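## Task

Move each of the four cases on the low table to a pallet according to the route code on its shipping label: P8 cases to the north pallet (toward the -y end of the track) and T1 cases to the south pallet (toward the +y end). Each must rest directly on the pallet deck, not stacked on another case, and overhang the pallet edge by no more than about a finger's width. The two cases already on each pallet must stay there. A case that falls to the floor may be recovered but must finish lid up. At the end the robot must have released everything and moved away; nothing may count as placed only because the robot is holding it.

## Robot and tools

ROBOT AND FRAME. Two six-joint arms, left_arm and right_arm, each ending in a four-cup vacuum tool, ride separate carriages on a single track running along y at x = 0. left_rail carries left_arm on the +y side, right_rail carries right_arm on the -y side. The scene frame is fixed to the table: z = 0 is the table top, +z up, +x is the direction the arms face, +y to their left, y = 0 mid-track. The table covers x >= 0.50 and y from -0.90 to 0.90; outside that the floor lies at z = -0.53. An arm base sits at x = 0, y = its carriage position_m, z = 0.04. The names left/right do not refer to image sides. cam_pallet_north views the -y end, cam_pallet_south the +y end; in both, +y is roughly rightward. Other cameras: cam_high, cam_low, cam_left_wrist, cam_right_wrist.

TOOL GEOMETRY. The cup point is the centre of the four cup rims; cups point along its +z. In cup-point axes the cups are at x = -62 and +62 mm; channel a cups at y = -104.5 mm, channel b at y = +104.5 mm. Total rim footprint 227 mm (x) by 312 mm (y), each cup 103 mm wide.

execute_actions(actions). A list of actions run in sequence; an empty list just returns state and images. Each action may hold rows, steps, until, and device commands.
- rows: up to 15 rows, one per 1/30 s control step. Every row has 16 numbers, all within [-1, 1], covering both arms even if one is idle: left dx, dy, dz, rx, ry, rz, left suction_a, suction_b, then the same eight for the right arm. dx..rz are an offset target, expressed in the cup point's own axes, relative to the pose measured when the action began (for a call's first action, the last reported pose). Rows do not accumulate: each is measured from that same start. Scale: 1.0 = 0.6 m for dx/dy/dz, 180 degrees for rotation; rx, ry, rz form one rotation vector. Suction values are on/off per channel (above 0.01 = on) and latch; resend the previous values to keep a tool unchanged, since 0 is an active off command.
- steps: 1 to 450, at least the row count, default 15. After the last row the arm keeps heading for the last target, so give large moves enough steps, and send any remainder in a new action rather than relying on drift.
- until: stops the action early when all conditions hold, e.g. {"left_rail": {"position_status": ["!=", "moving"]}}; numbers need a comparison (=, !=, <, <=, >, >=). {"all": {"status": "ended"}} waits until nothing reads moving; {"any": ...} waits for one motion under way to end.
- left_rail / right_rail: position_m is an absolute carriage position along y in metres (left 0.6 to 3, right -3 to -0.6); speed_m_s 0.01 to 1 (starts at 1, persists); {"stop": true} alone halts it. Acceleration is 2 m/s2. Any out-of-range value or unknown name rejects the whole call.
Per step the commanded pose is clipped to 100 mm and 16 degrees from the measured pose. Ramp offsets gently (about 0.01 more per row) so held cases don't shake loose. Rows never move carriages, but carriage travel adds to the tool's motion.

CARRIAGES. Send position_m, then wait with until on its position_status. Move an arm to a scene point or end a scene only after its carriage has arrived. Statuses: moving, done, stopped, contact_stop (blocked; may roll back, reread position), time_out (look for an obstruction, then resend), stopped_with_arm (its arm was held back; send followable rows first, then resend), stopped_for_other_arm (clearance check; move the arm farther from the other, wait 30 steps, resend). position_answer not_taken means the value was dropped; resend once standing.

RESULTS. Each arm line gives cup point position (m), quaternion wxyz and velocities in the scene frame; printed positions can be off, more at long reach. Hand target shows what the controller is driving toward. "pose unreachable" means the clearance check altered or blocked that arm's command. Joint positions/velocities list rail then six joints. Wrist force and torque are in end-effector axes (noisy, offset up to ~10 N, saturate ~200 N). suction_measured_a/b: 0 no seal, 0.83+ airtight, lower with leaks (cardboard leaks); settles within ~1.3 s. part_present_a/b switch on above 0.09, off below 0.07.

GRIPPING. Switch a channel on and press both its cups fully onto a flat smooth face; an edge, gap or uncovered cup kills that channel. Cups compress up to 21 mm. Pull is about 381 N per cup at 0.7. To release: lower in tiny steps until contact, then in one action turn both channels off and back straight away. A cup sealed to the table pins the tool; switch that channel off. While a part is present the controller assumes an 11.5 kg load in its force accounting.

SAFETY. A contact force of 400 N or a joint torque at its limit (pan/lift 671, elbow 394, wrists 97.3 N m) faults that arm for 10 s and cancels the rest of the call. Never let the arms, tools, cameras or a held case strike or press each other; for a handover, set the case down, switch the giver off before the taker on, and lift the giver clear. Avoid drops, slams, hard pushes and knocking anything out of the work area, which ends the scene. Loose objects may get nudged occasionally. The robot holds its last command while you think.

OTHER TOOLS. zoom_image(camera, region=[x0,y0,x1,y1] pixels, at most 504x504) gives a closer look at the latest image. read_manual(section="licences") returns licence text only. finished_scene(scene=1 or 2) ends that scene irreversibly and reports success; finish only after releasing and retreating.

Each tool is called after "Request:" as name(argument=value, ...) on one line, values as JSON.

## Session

Request:
execute_actions(actions=[])

Scene clock: 0.00 s.
left_arm: end_effector_position=(+0.8510, +2.0481, +0.4397) suction_measured_a=0.00 part_present_a=0 suction_measured_b=0.00 part_present_b=0 end_effector_quat_wxyz=(-0.001, -0.000, +1.000, +0.001) end_effector_velocity=(-0.000, +0.000, +0.000) end_effector_angular_velocity=(-0.000, -0.000, +0.000) | right_arm: end_effector_position=(+0.8510, -0.9415, +0.4420) suction_measured_a=0.00 part_present_a=0 suction_measured_b=0.00 part_present_b=0 end_effector_quat_wxyz=(+0.002, -0.001, +1.000, -0.001) end_effector_velocity=(+0.000, -0.000, -0.000) end_effector_angular_velocity=(+0.000, +0.000, -0.000)
Joint positions: left_arm=[ 2.047 -0.237 -1.497  2.09  -2.163 -1.57   1.332] | right_arm=[-0.942 -0.237 -1.499  2.091 -2.166 -1.572  1.331]
Joint velocities: left_arm=[ 0.  0. -0.  0. -0.  0. -0.] | right_arm=[ 0. -0.  0. -0.  0. -0.  0.]
Wrist force (N, on the end effector, along its own x y z axes, offset not removed): no reading
Wrist torque (N m, same axes, about the end effector's origin, offset not removed): no reading
Hand target (left_arm): +0.851, +2.048, +0.440; -0.001, -0.000, +1.000, +0.001
Hand target (right_arm): +0.851, -0.941, +0.442; +0.002, -0.001, +1.000, -0.001
left_rail: position_m=2.047 position_m_goal=2.047 speed_m_s=1.00 position_status=done position_answer=taken refusals=0
right_rail: position_m=-0.942 position_m_goal=-0.942 speed_m_s=1.00 position_status=done position_answer=taken refusals=0
camera_calibration (this result's frames):
cam_left_wrist: T_world_to_cam=[[-0.0472901, -0.998223, 0.036261, 2.06984], [-0.820188, 0.0595247, 0.568989, 0.340723], [-0.570136, -0.00283333, -0.821545, 0.94381], [0, 0, 0, 1]] pos_world=[0.915441, 2.04856, 0.506461]
cam_right_wrist: T_world_to_cam=[[0.0497083, -0.998714, 0.00993741, -0.98842], [-0.813586, -0.0347189, 0.580407, 0.419348], [-0.579316, -0.036936, -0.814266, 0.910274], [0, 0, 0, 1]] pos_world=[0.917644, -0.938968, 0.507635]

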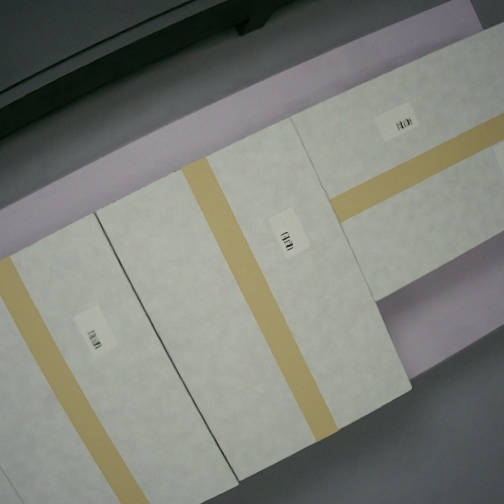

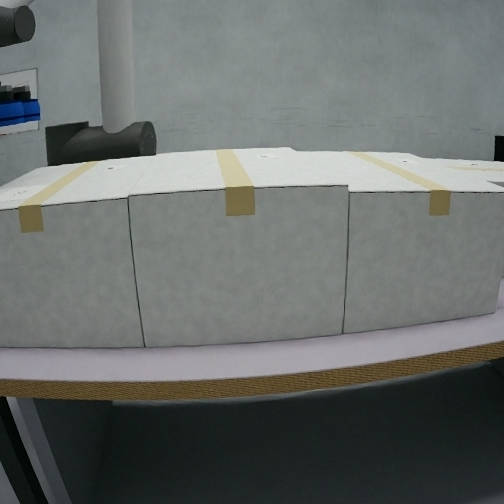

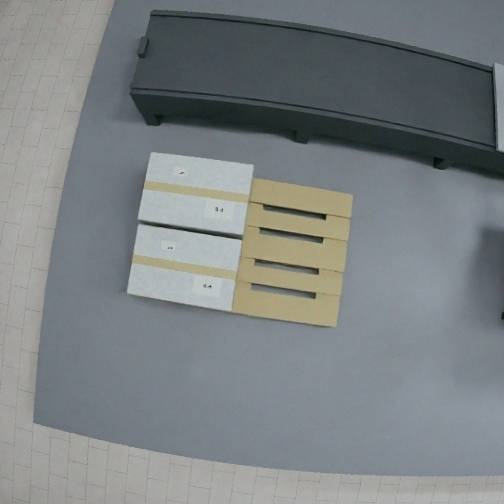

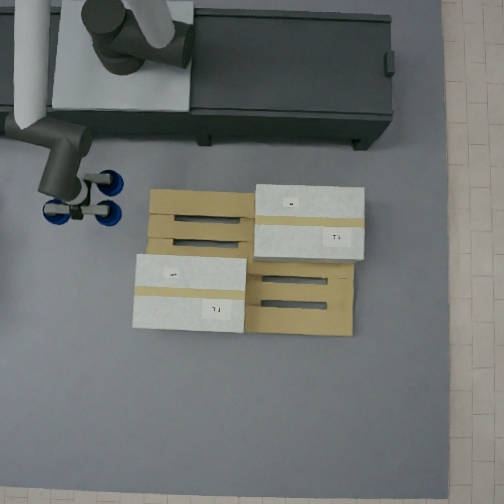

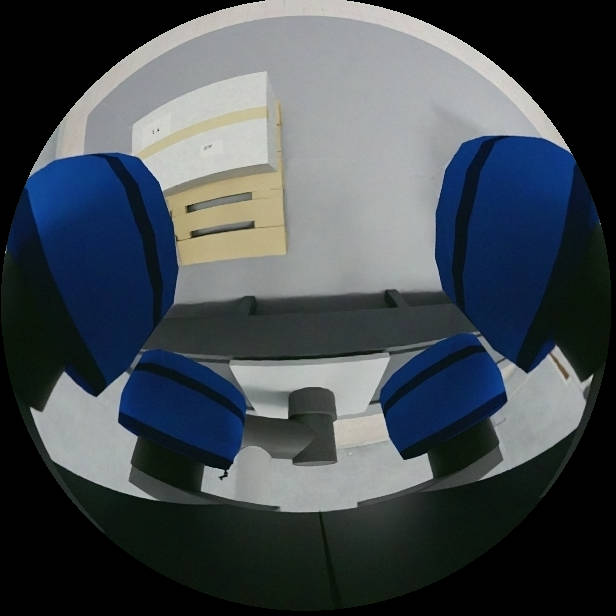

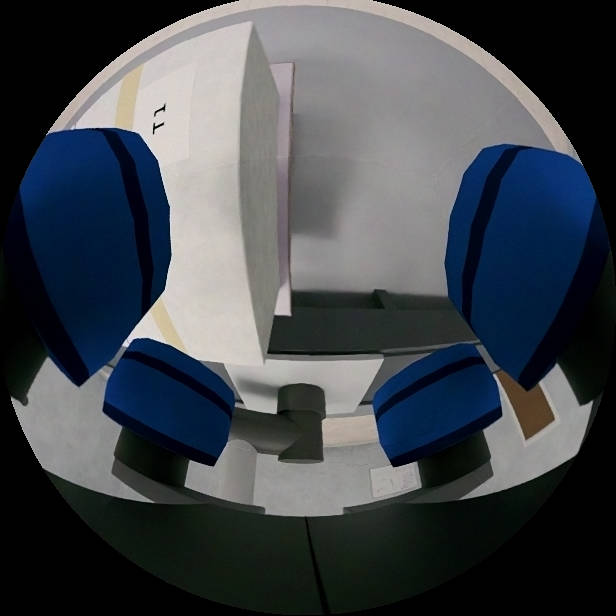

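Request:
execute_actions(actions=[{"left_rail":{"position_m":0.75},"right_rail":{"position_m":-0.6},"steps":150,"until":{"all":{"status":"ended"}}},{"steps":10},{"rows":[[0,0,-0.15,0,0,0,0,0,0.7,0.8,0,0,0,0.99,0,0]],"steps":90}])

Scene clock: 9.43 s.
left_arm: end_effector_position=(+0.8510, +0.7510, +0.5298) suction_measured_a=0.00 part_present_a=0 suction_measured_b=0.00 part_present_b=0 end_effector_quat_wxyz=(-0.001, -0.000, +1.000, +0.001) end_effector_velocity=(-0.000, +0.000, +0.000) end_effector_angular_velocity=(+0.000, -0.000, +0.000) | right_arm: end_effector_position=(+0.4306, -0.1193, +0.4418) suction_measured_a=0.00 part_present_a=0 suction_measured_b=0.00 part_present_b=0 end_effector_quat_wxyz=(-0.000, +1.000, +0.018, +0.002) end_effector_velocity=(-0.000, +0.000, -0.000) end_effector_angular_velocity=(-0.004, +0.001, -0.015)
Joint positions: left_arm=[ 0.75  -0.237 -1.555  2.01  -2.024 -1.57   1.332] | right_arm=[-0.6    0.524 -1.758  2.329 -2.146 -1.572  5.202]
Joint velocities: left_arm=[ 0. -0. -0. -0. -0.  0. -0.] | right_arm=[ 0.     0.002  0.001 -0.001  0.003 -0.003  0.017]
Wrist force (N, on the end effector, along its own x y z axes, offset not removed): left_arm=[-10.3 1.6 -0.3] | right_arm=[-7.5 -3.2 -2.5]
Wrist torque (N m, same axes, about the end effector's origin, offset not removed): left_arm=[0.28 1.52 0.30] | right_arm=[-0.12 1.79 -0.23]
Hand target (left_arm): +0.851, +0.751, +0.530; -0.001, -0.000, +1.000, +0.001
Hand target (right_arm): +0.431, -0.119, +0.442; -0.000, +1.000, +0.017, +0.002
Off the commanded pose (left_arm): 0.000 m, 0 deg.
Off the commanded pose (right_arm): 0.003 m, 0 deg.
left_rail: position_m=0.750 position_m_goal=0.750 speed_m_s=1.00 position_status=done position_answer=taken refusals=0
right_rail: position_m=-0.600 position_m_goal=-0.600 speed_m_s=1.00 position_status=done position_answer=taken refusals=0
camera_calibration (this result's frames):
cam_left_wrist: T_world_to_cam=[[-0.0472977, -0.998222, 0.0362611, 0.771843], [-0.820188, 0.059531, 0.568989, 0.366661], [-0.570136, -0.002829, -0.821545, 1.01414], [0, 0, 0, 1]] pos_world=[0.915434, 0.751513, 0.596547]
cam_right_wrist: T_world_to_cam=[[-0.0828544, 0.99653, 0.00798169, 0.149567], [0.807819, 0.06247, 0.58611, -0.583138], [0.583578, 0.0550096, -0.810192, 0.205377], [0, 0, 0, 1]] pos_world=[0.363609, -0.123917, 0.506984]

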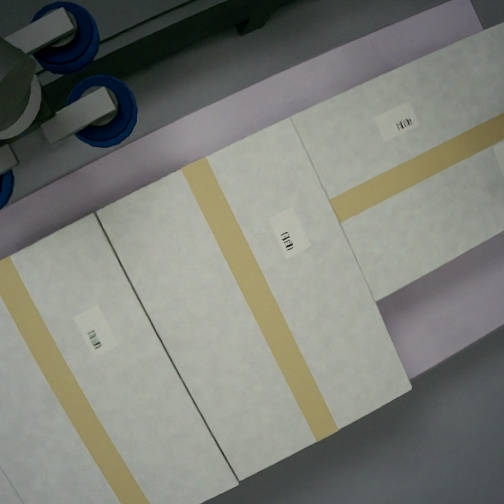

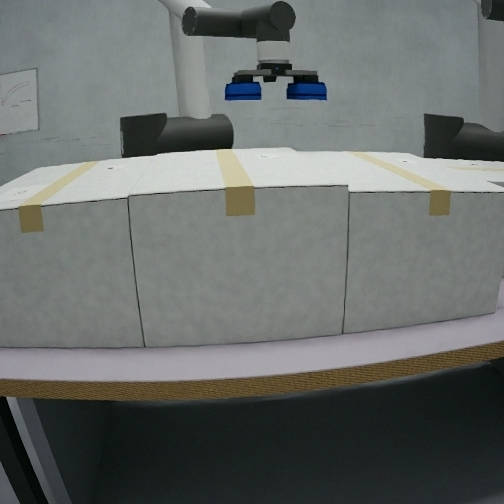

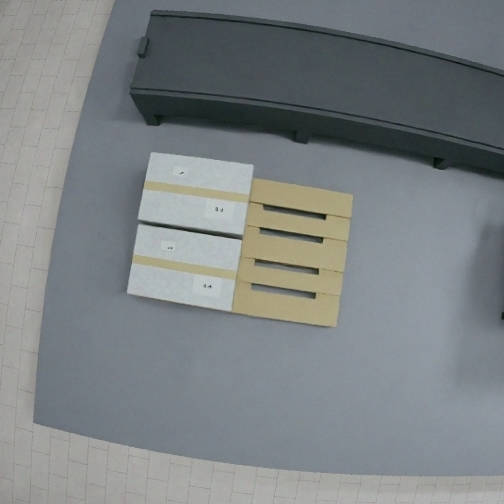

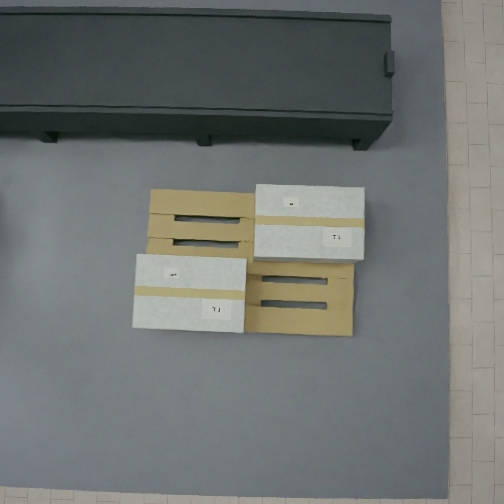

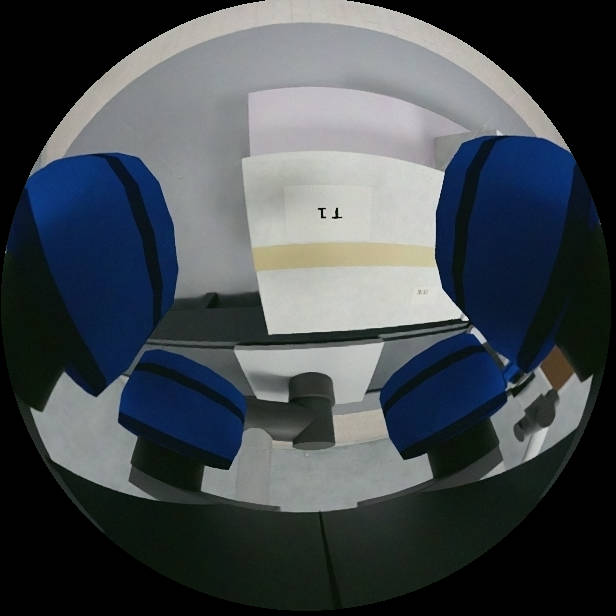

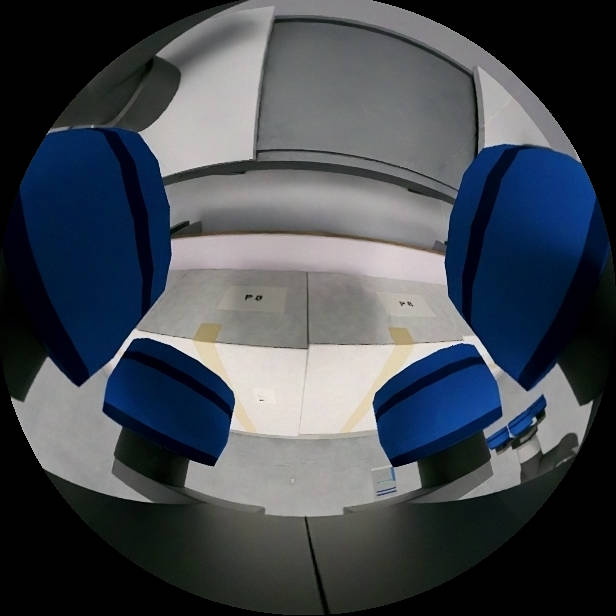

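Request:
execute_actions(actions=[{"rows":[[0.117,-0.3,0.283,0,0,0,0,0,0.717,0.3,0,0,0,-0.49,0,0]],"steps":70},{"rows":[[0,0,0,0,0,0,0,0,0,0,0.137,0,0,0,0,0]],"steps":30}])

Scene clock: 17.07 s.
left_arm: end_effector_position=(+0.7810, +0.5708, +0.3599) suction_measured_a=0.00 part_present_a=0 suction_measured_b=0.00 part_present_b=0 end_effector_quat_wxyz=(-0.000, -0.000, +1.000, +0.001) end_effector_velocity=(-0.000, +0.000, -0.000) end_effector_angular_velocity=(+0.000, +0.000, -0.000) | right_arm: end_effector_position=(+0.8669, -0.2848, +0.3598) suction_measured_a=0.00 part_present_a=0 suction_measured_b=0.00 part_present_b=0 end_effector_quat_wxyz=(+0.002, +0.706, +0.708, +0.001) end_effector_velocity=(-0.000, +0.000, -0.000) end_effector_angular_velocity=(-0.000, +0.000, -0.000)
Joint positions: left_arm=[ 0.75  -0.479 -1.484  2.216 -2.3   -1.57   1.09 ] | right_arm=[-0.6    0.13  -1.356  2.059 -2.277 -1.572  3.267]
Joint velocities: left_arm=[ 0.  0.  0.  0. -0.  0.  0.] | right_arm=[ 0.  0.  0.  0. -0. -0.  0.]
Wrist force (N, on the end effector, along its own x y z axes, offset not removed): left_arm=[-10.7 -0.3 -1.9] | right_arm=[-0.6 0.4 0.5]
Wrist torque (N m, same axes, about the end effector's origin, offset not removed): left_arm=[0.00 1.62 0.32] | right_arm=[0.37 0.60 -0.15]
Hand target (left_arm): +0.781, +0.571, +0.360; -0.000, -0.000, +1.000, +0.001
Hand target (right_arm): +0.867, -0.285, +0.360; +0.002, +0.706, +0.708, +0.001
Off the commanded pose (left_arm): 0.000 m, 0 deg.
Off the commanded pose (right_arm): 0.000 m, 0 deg.
left_rail: position_m=0.750 position_m_goal=0.750 speed_m_s=1.00 position_status=done position_answer=taken refusals=0
right_rail: position_m=-0.600 position_m_goal=-0.600 speed_m_s=1.00 position_status=done position_answer=taken refusals=0
camera_calibration (this result's frames):
cam_left_wrist: T_world_to_cam=[[-0.0473115, -0.998232, 0.0359747, 0.594912], [-0.820399, 0.0593781, 0.5687, 0.417033], [-0.56983, -0.00260757, -0.821758, 0.833859], [0, 0, 0, 1]] pos_world=[0.845438, 0.571272, 0.426662]
cam_right_wrist: T_world_to_cam=[[-0.998668, -0.0514644, 0.00361376, 0.848325], [-0.0397423, 0.812081, 0.58219, 0.0724666], [-0.0328967, 0.581271, -0.813045, 0.578746], [0, 0, 0, 1]] pos_world=[0.869114, -0.351599, 0.425292]

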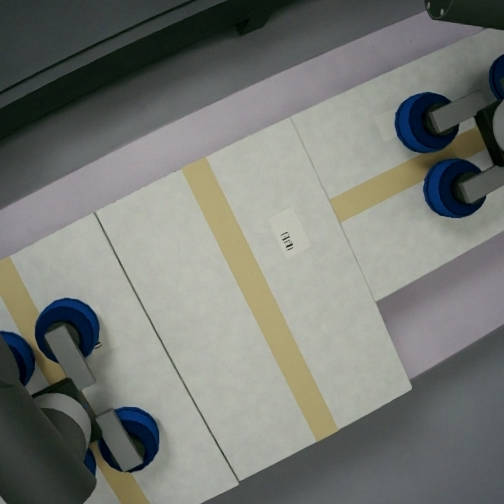

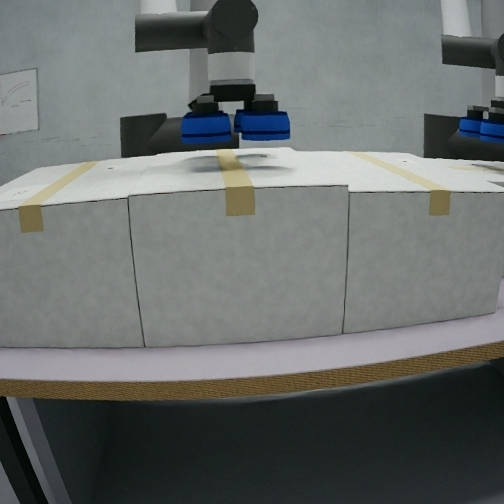

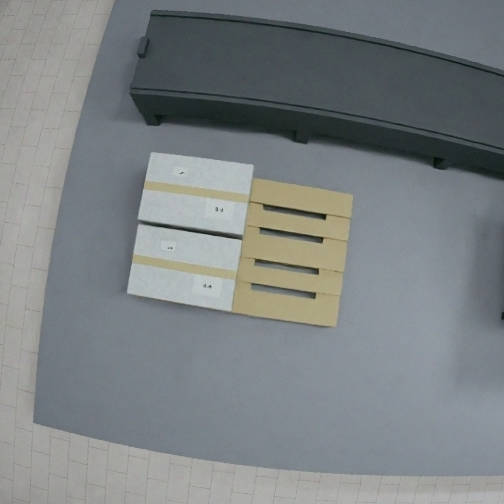

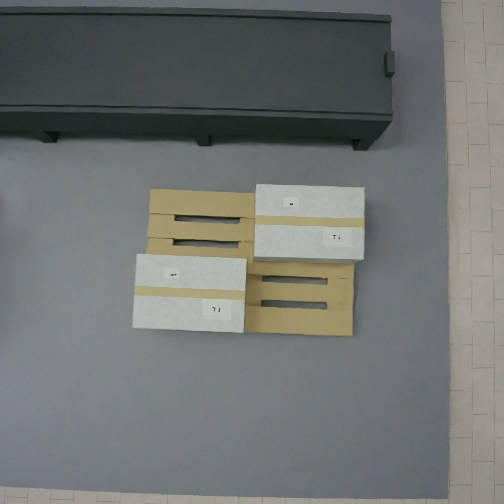

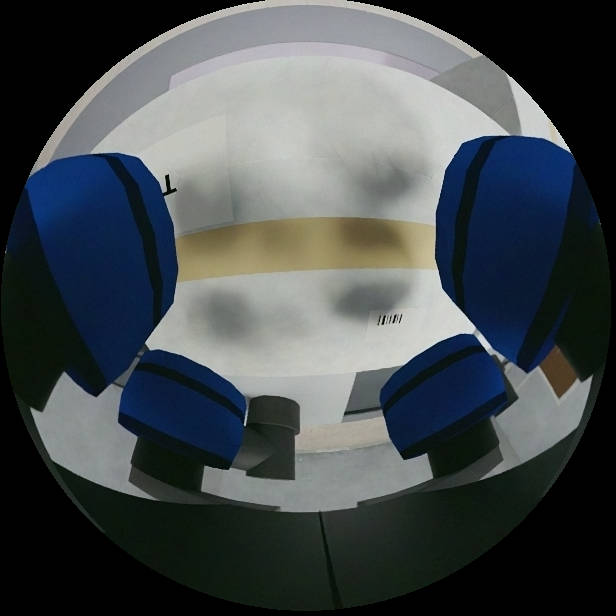

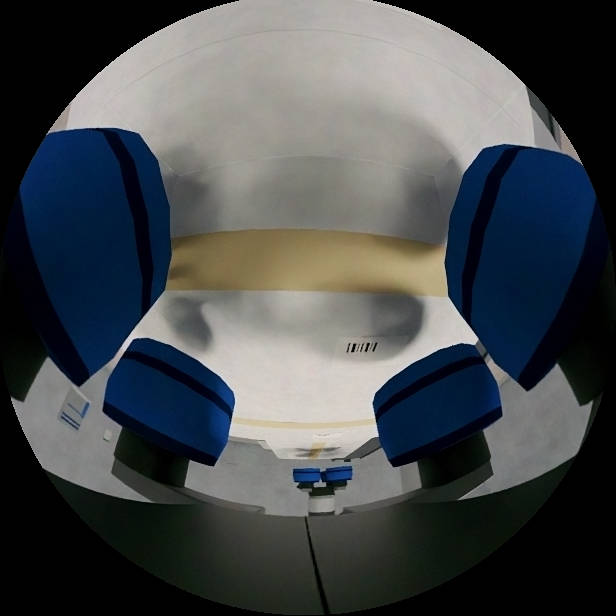

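Request:
execute_actions(actions=[{"rows":[[-0.058,0,0,0,0,0,0,0,-0.04,0,0,0,0,0,0,0]],"steps":20},{"rows":[[0,0,0.115,0,0,0,1,1,0,0,0.09,0,0,0,1,1]],"steps":50}])

Scene clock: 22.73 s.
left_arm: end_effector_position=(+0.8156, +0.5709, +0.2908) suction_measured_a=0.00 part_present_a=0 suction_measured_b=0.00 part_present_b=0 end_effector_quat_wxyz=(-0.000, -0.000, +1.000, +0.001) end_effector_velocity=(-0.000, +0.000, -0.000) end_effector_angular_velocity=(+0.000, +0.000, +0.000) | right_arm: end_effector_position=(+0.8671, -0.3087, +0.3057) suction_measured_a=0.00 part_present_a=0 suction_measured_b=0.00 part_present_b=0 end_effector_quat_wxyz=(+0.002, +0.706, +0.708, +0.001) end_effector_velocity=(-0.000, +0.000, -0.000) end_effector_angular_velocity=(-0.000, +0.000, +0.000)
Joint positions: left_arm=[ 0.75  -0.46  -1.378  2.218 -2.41  -1.57   1.11 ] | right_arm=[-0.6    0.103 -1.315  2.103 -2.363 -1.572  3.241]
Joint velocities: left_arm=[ 0.  0.  0.  0. -0.  0.  0.] | right_arm=[ 0.  0.  0.  0. -0. -0.  0.]
Wrist force (N, on the end effector, along its own x y z axes, offset not removed): left_arm=[-7.5 3.9 0.4] | right_arm=[-7.4 -3.9 -1.4]
Wrist torque (N m, same axes, about the end effector's origin, offset not removed): left_arm=[0.54 1.05 0.32] | right_arm=[-0.03 1.54 -0.11]
Hand target (left_arm): +0.816, +0.571, +0.291; -0.000, -0.000, +1.000, +0.001
Hand target (right_arm): +0.867, -0.309, +0.306; +0.002, +0.706, +0.708, +0.001
Off the commanded pose (left_arm): 0.000 m, 0 deg.
Off the commanded pose (right_arm): 0.000 m, 0 deg.
left_rail: position_m=0.750 position_m_goal=0.750 speed_m_s=1.00 position_status=done position_answer=taken refusals=0
right_rail: position_m=-0.600 position_m_goal=-0.600 speed_m_s=1.00 position_status=done position_answer=taken refusals=0
camera_calibration (this result's frames):
cam_left_wrist: T_world_to_cam=[[-0.0473301, -0.998235, 0.0358703, 0.599191], [-0.820417, 0.0593338, 0.568678, 0.484802], [-0.569803, -0.00251303, -0.821777, 0.796692], [0, 0, 0, 1]] pos_world=[0.880057, 0.57137, 0.357514]
cam_right_wrist: T_world_to_cam=[[-0.998667, -0.0514837, 0.00367281, 0.847438], [-0.0397281, 0.812161, 0.58208, 0.123383], [-0.0329505, 0.581158, -0.813124, 0.548668], [0, 0, 0, 1]] pos_world=[0.86929, -0.375441, 0.371204]

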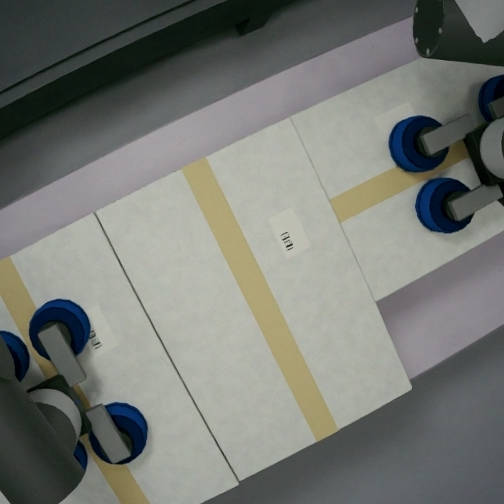

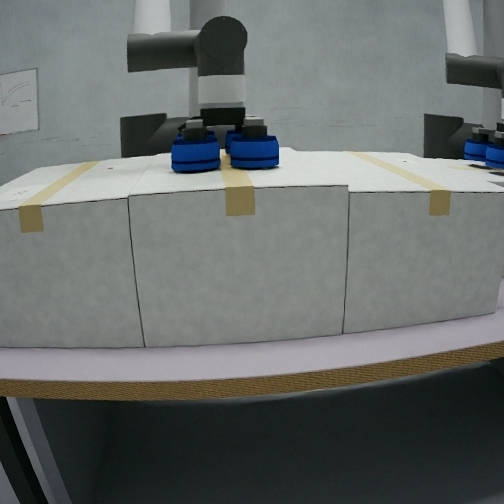

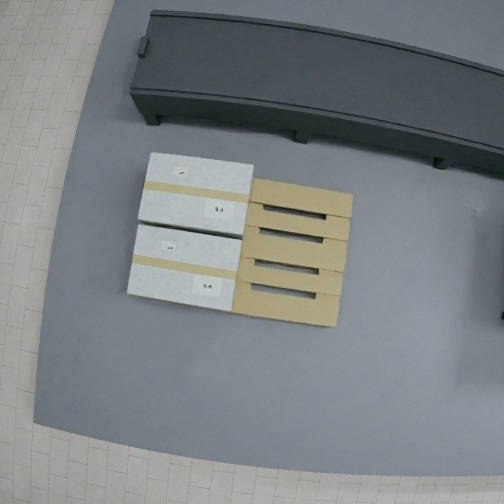

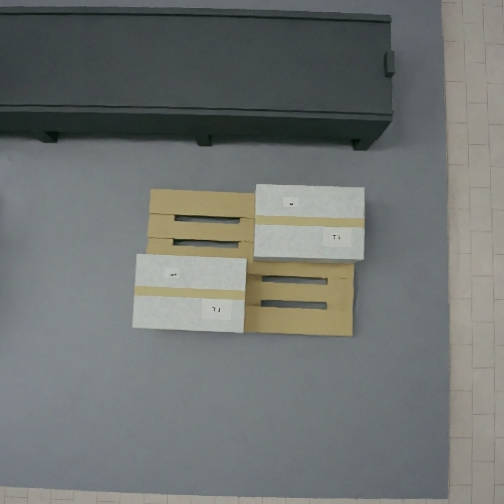

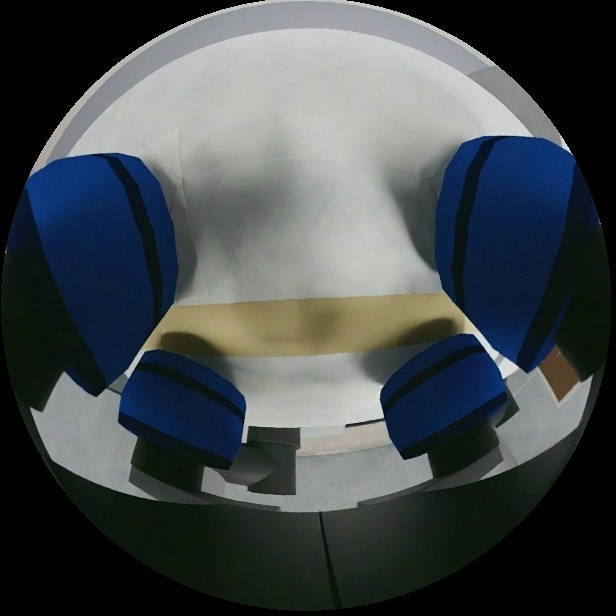

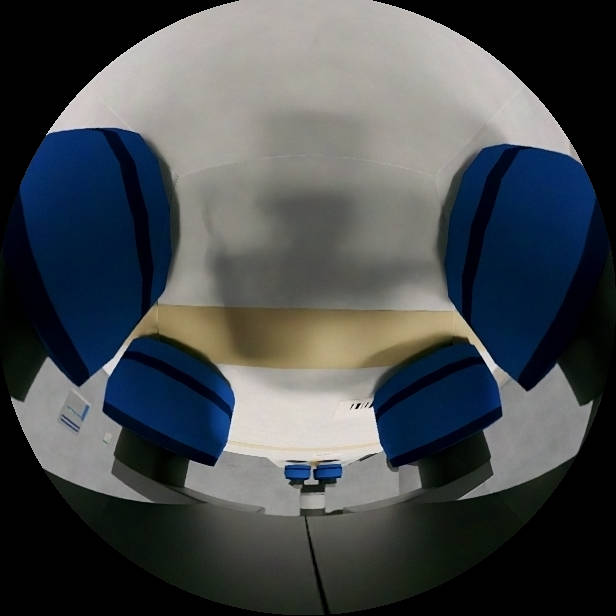

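Request:
execute_actions(actions=[{"rows":[[0,0,0.028,0,0,0,1,1,0,0,0.022,0,0,0,1,1]],"steps":45}])

Scene clock: 26.67 s.
left_arm: end_effector_position=(+0.8156, +0.5709, +0.2739) suction_measured_a=0.00 part_present_a=0 suction_measured_b=0.00 part_present_b=0 end_effector_quat_wxyz=(-0.000, -0.000, +1.000, +0.001) end_effector_velocity=(-0.000, +0.000, -0.000) end_effector_angular_velocity=(+0.000, +0.000, -0.000) | right_arm: end_effector_position=(+0.8671, -0.3086, +0.2925) suction_measured_a=0.90 part_present_a=1 suction_measured_b=0.90 part_present_b=1 end_effector_quat_wxyz=(+0.002, +0.706, +0.708, +0.001) end_effector_velocity=(+0.000, -0.000, -0.000) end_effector_angular_velocity=(-0.000, +0.000, +0.000)
Joint positions: left_arm=[ 0.75  -0.46  -1.359  2.228 -2.438 -1.57   1.11 ] | right_arm=[-0.6    0.103 -1.302  2.111 -2.383 -1.572  3.241]
Joint velocities: left_arm=[ 0. -0.  0.  0. -0. -0. -0.] | right_arm=[ 0. -0.  0.  0. -0.  0. -0.]
Wrist force (N, on the end effector, along its own x y z axes, offset not removed): left_arm=[-9.6 0.5 -0.5] | right_arm=[-5.6 -5.5 11.3]
Wrist torque (N m, same axes, about the end effector's origin, offset not removed): left_arm=[0.19 1.44 0.27] | right_arm=[-3.68 0.40 -0.35]
Hand target (left_arm): +0.816, +0.571, +0.274; -0.000, -0.000, +1.000, +0.001
Hand target (right_arm): +0.867, -0.309, +0.292; +0.002, +0.706, +0.708, +0.001
Off the commanded pose (left_arm): 0.000 m, 0 deg.
Off the commanded pose (right_arm): 0.000 m, 0 deg.
left_rail: position_m=0.750 position_m_goal=0.750 speed_m_s=1.00 position_status=done position_answer=taken refusals=0
right_rail: position_m=-0.600 position_m_goal=-0.600 speed_m_s=1.00 position_status=done position_answer=taken refusals=0
camera_calibration (this result's frames):
cam_left_wrist: T_world_to_cam=[[-0.0473221, -0.998235, 0.0358703, 0.599796], [-0.820418, 0.0593272, 0.568678, 0.494373], [-0.569803, -0.00251754, -0.821778, 0.782866], [0, 0, 0, 1]] pos_world=[0.880056, 0.571378, 0.340688]
cam_right_wrist: T_world_to_cam=[[-0.998667, -0.0514826, 0.00367188, 0.847511], [-0.0397277, 0.812161, 0.58208, 0.131039], [-0.0329491, 0.581158, -0.813123, 0.537898], [0, 0, 0, 1]] pos_world=[0.86931, -0.375397, 0.35799]

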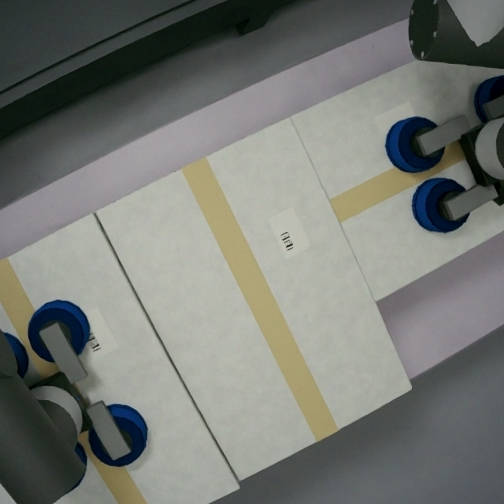

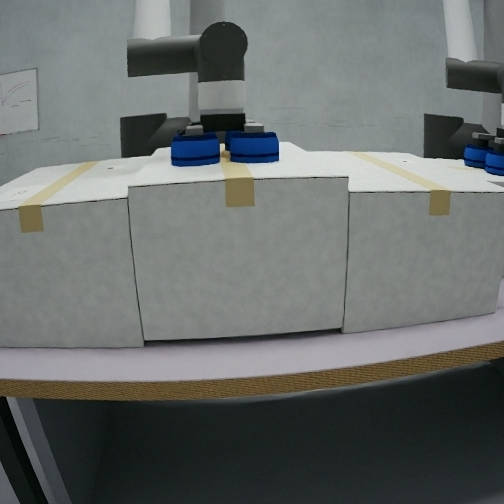

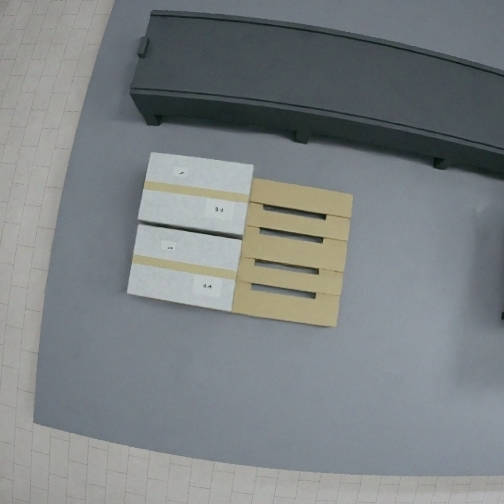

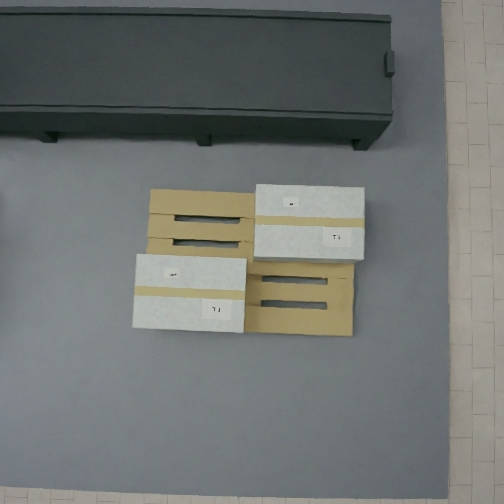

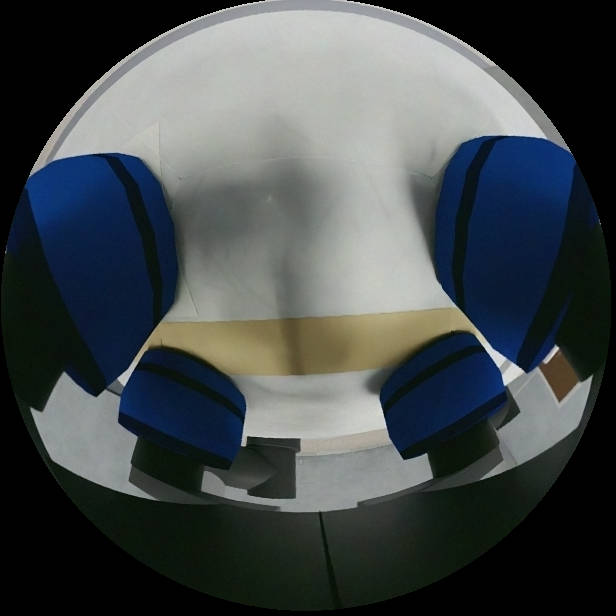

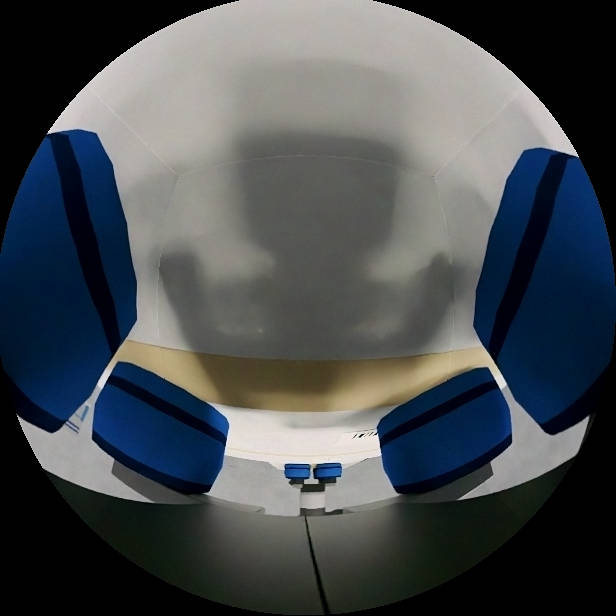

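B is about 0.30 tall.

Request:
execute_actions(actions=[{"rows":[[0,0,0.022,0,0,0,1,1,0,0,-0.05,0,0,0,1,1],[0,0,0.022,0,0,0,1,1,0,0,-0.15,0,0,0,1,1],[0,0,0.022,0,0,0,1,1,0,0,-0.6,0,0,0,1,1]],"steps":55}])

Scene clock: 32.47 s.
left_arm: end_effector_position=(+0.8156, +0.5710, +0.2607) suction_measured_a=0.93 part_present_a=1 suction_measured_b=0.93 part_present_b=1 end_effector_quat_wxyz=(-0.000, -0.000, +1.000, +0.001) end_effector_velocity=(-0.000, +0.000, -0.000) end_effector_angular_velocity=(-0.000, +0.000, +0.000) | right_arm: end_effector_position=(+0.8663, -0.3088, +0.6527) suction_measured_a=0.90 part_present_a=1 suction_measured_b=0.90 part_present_b=1 end_effector_quat_wxyz=(+0.002, +0.706, +0.708, +0.001) end_effector_velocity=(+0.000, -0.000, +0.000) end_effector_angular_velocity=(+0.000, -0.000, -0.000)
Joint positions: left_arm=[ 0.75  -0.46  -1.344  2.236 -2.461 -1.57   1.11 ] | right_arm=[-0.6    0.103 -1.536  1.81  -1.849 -1.572  3.241]
Joint velocities: left_arm=[ 0.  0.  0. -0.  0. -0. -0.] | right_arm=[ 0. -0. -0. -0.  0. -0.  0.]
Wrist force (N, on the end effector, along its own x y z axes, offset not removed): left_arm=[-7.9 3.9 38.6] | right_arm=[-1.2 -1.2 12.8]
Wrist torque (N m, same axes, about the end effector's origin, offset not removed): left_arm=[-8.85 0.40 0.33] | right_arm=[-3.32 -0.25 -0.22]
Hand target (left_arm): +0.816, +0.571, +0.261; -0.000, -0.000, +1.000, +0.001
Hand target (right_arm): +0.866, -0.309, +0.653; +0.002, +0.706, +0.708, +0.001
Off the commanded pose (left_arm): 0.000 m, 0 deg.
Off the commanded pose (right_arm): 0.001 m, 0 deg.
left_rail: position_m=0.750 position_m_goal=0.750 speed_m_s=1.00 position_status=done position_answer=taken refusals=0
right_rail: position_m=-0.600 position_m_goal=-0.600 speed_m_s=1.00 position_status=done position_answer=taken refusals=0
camera_calibration (this result's frames):
cam_left_wrist: T_world_to_cam=[[-0.0473248, -0.998235, 0.0358684, 0.600329], [-0.820418, 0.0593284, 0.568677, 0.501887], [-0.569802, -0.00251457, -0.821778, 0.771998], [0, 0, 0, 1]] pos_world=[0.880054, 0.571434, 0.327467]
cam_right_wrist: T_world_to_cam=[[-0.998667, -0.0514834, 0.00369181, 0.845378], [-0.0397169, 0.812162, 0.582078, -0.0785127], [-0.0329657, 0.581156, -0.813124, 0.83094], [0, 0, 0, 1]] pos_world=[0.868525, -0.375617, 0.718237]

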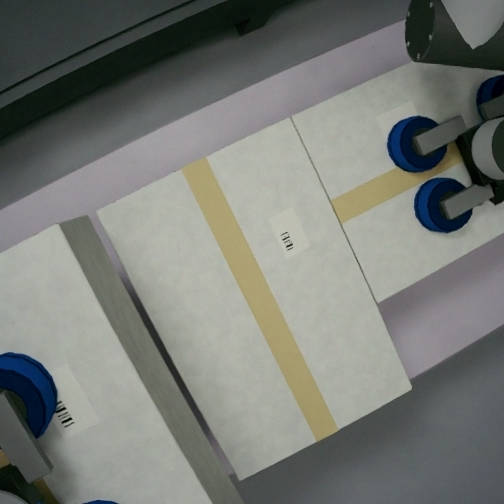

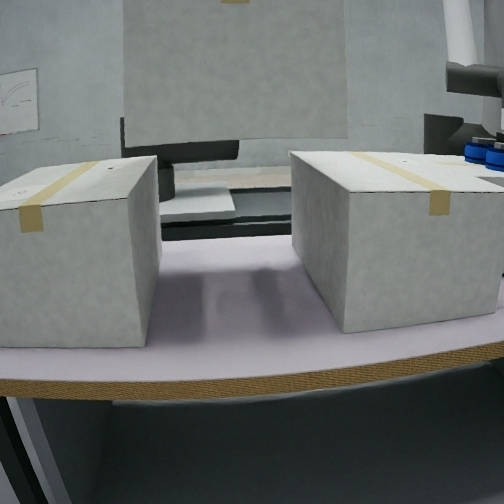

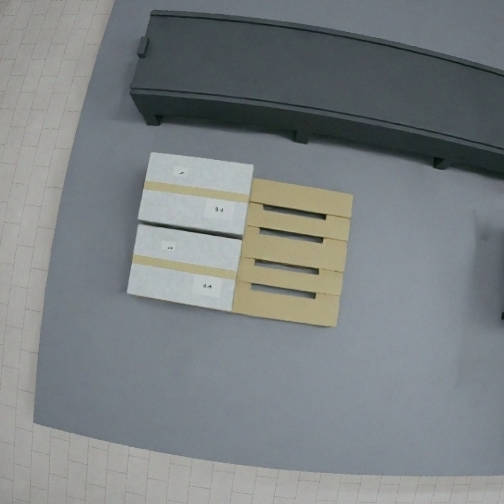

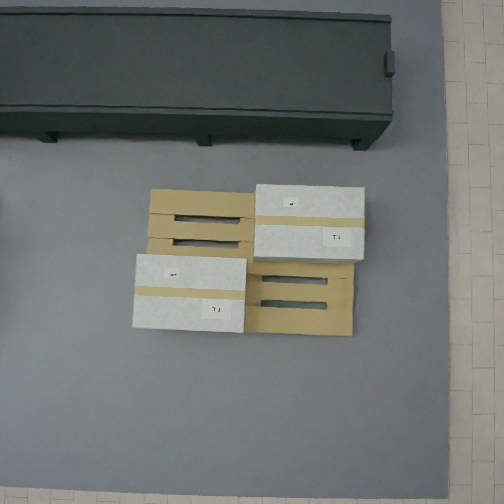

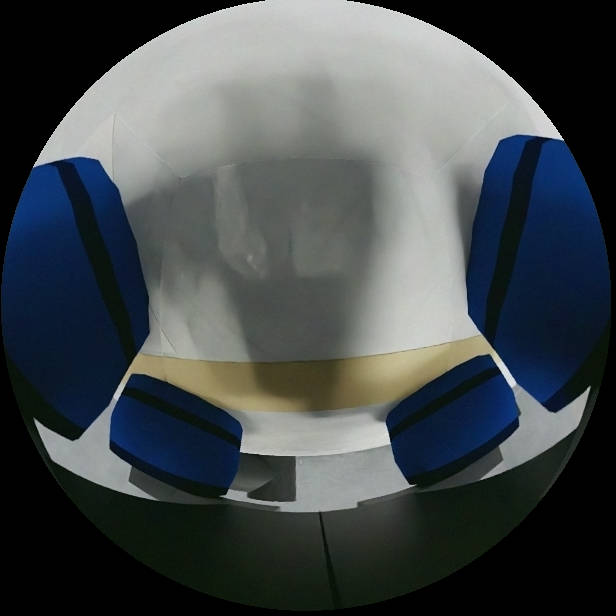

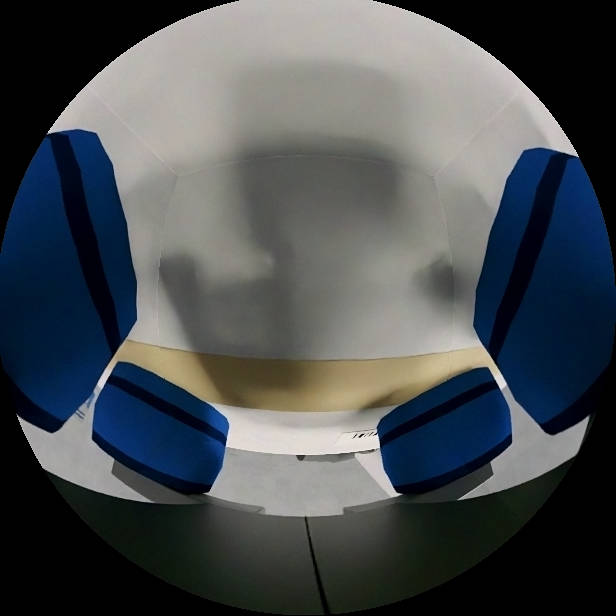

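Request:
execute_actions(actions=[{"rows":[[0,0,-0.05,0,0,0,1,1,0,0,0,0,0,0,1,1],[0,0,-0.15,0,0,0,1,1,0,0,0,0,0,0,1,1],[0,0,-0.3,0,0,0,1,1,0,0,0,0,0,0,1,1]],"steps":40},{"left_rail":{"position_m":3.0},"right_rail":{"position_m":-2.716},"steps":150,"until":{"all":{"status":"ended"}}},{"steps":10},{"rows":[[0,0,0,0,0,0.011,1,1,0,0,0,0,0,-0.489,1,1]],"steps":50},{"rows":[[-0.4,0.15,0.2,0,0,0,1,1,-0.3,0,0.4,0,0,0,1,1],[-0.79,0.31,0.4,0,0,0,1,1,-0.54,0,0.75,0,0,0,1,1]],"steps":70}])

Scene clock: 56.10 s.
left_arm: end_effector_position=(+1.2953, +2.9911, +0.2003) suction_measured_a=0.93 part_present_a=1 suction_measured_b=0.93 part_present_b=1 end_effector_quat_wxyz=(-0.001, +0.017, +1.000, +0.001) end_effector_velocity=(+0.000, +0.000, -0.000) end_effector_angular_velocity=(+0.000, +0.000, +0.000) | right_arm: end_effector_position=(+1.1909, -2.4355, +0.2028) suction_measured_a=0.90 part_present_a=1 suction_measured_b=0.90 part_present_b=1 end_effector_quat_wxyz=(+0.002, +0.016, +1.000, -0.000) end_effector_velocity=(+0.000, +0.000, -0.000) end_effector_angular_velocity=(-0.000, +0.000, +0.000)
Joint positions: left_arm=[ 3.    -0.163 -0.88   1.549 -2.238 -1.57   1.442] | right_arm=[-2.716  0.067 -0.947  1.677 -2.304 -1.572  1.67 ]
Joint velocities: left_arm=[ 0.  0.  0. -0.  0. -0.  0.] | right_arm=[ 0.  0.  0. -0.  0.  0.  0.]
Wrist force (N, on the end effector, along its own x y z axes, offset not removed): left_arm=[-9.6 3.6 37.6] | right_arm=[-1.9 -2.1 7.7]
Wrist torque (N m, same axes, about the end effector's origin, offset not removed): left_arm=[-8.90 0.65 0.24] | right_arm=[-3.27 -0.01 -0.18]
Hand target (left_arm): +1.295, +2.991, +0.200; -0.001, +0.017, +1.000, +0.001
Hand target (right_arm): +1.191, -2.435, +0.203; +0.002, +0.016, +1.000, -0.000
Off the commanded pose (left_arm): 0.001 m, 0 deg.
Off the commanded pose (right_arm): 0.002 m, 0 deg.
left_rail: position_m=3.000 position_m_goal=3.000 speed_m_s=1.00 position_status=done position_answer=taken refusals=0
right_rail: position_m=-2.716 position_m_goal=-2.716 speed_m_s=1.00 position_status=done position_answer=taken refusals=0
camera_calibration (this result's frames):
cam_left_wrist: T_world_to_cam=[[-0.0818879, -0.995972, 0.0365391, 3.07894], [-0.817618, 0.0880979, 0.568981, 0.696476], [-0.569908, 0.0167176, -0.821538, 0.944323], [0, 0, 0, 1]] pos_world=[1.35976, 2.98939, 0.267014]
cam_right_wrist: T_world_to_cam=[[0.0156041, -0.999842, 0.00854642, -2.45685], [-0.814729, -0.00775924, 0.579789, 0.84998], [-0.579631, -0.0160101, -0.814722, 0.908683], [0, 0, 0, 1]] pos_world=[1.25754, -2.43532, 0.268512]

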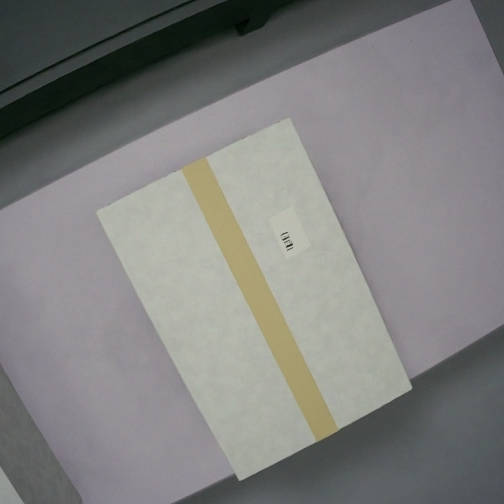

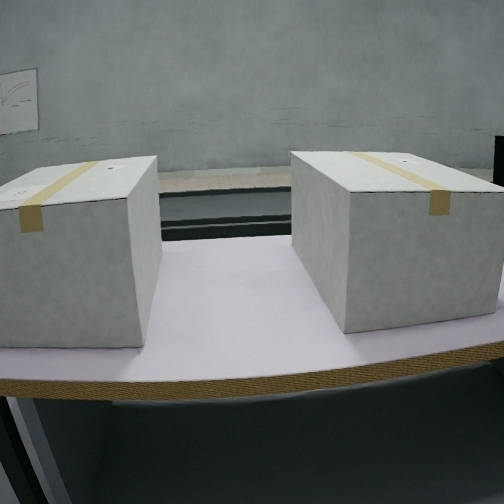

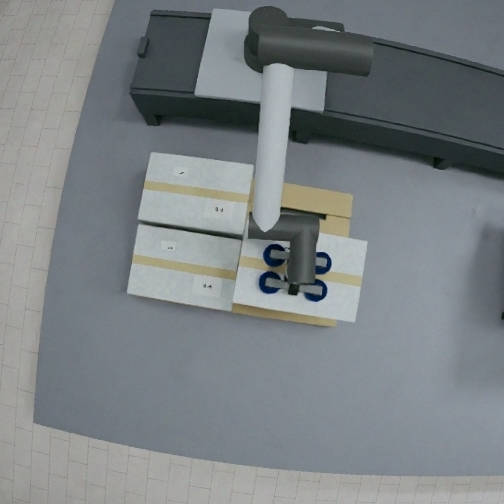

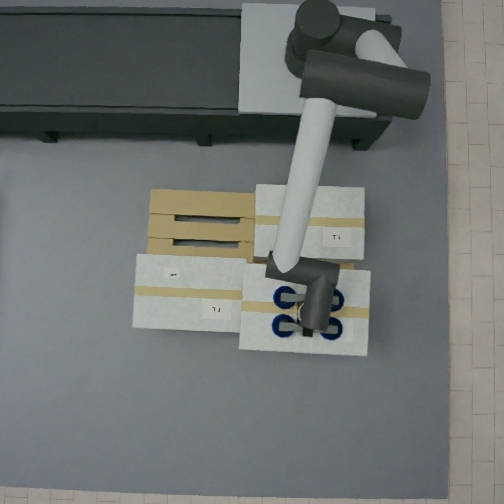

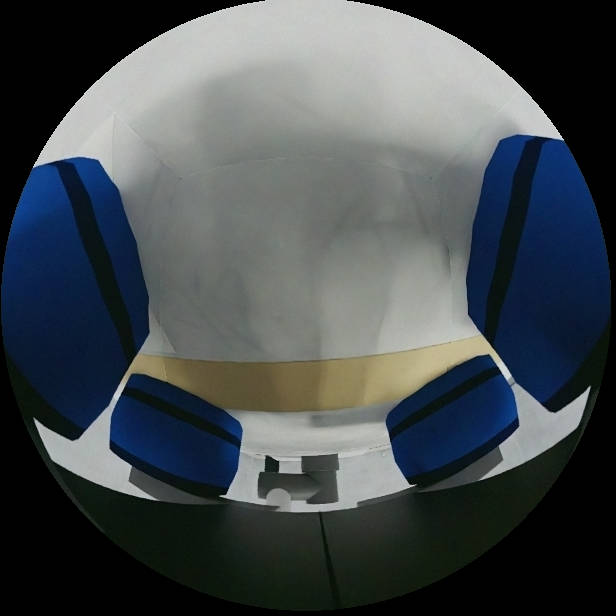

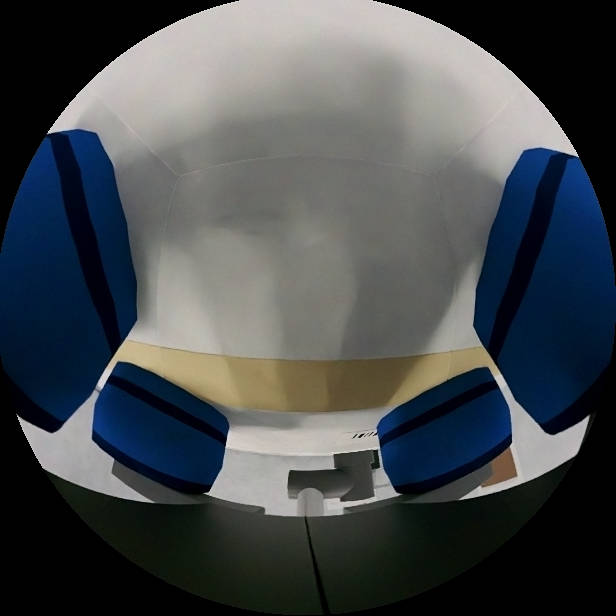

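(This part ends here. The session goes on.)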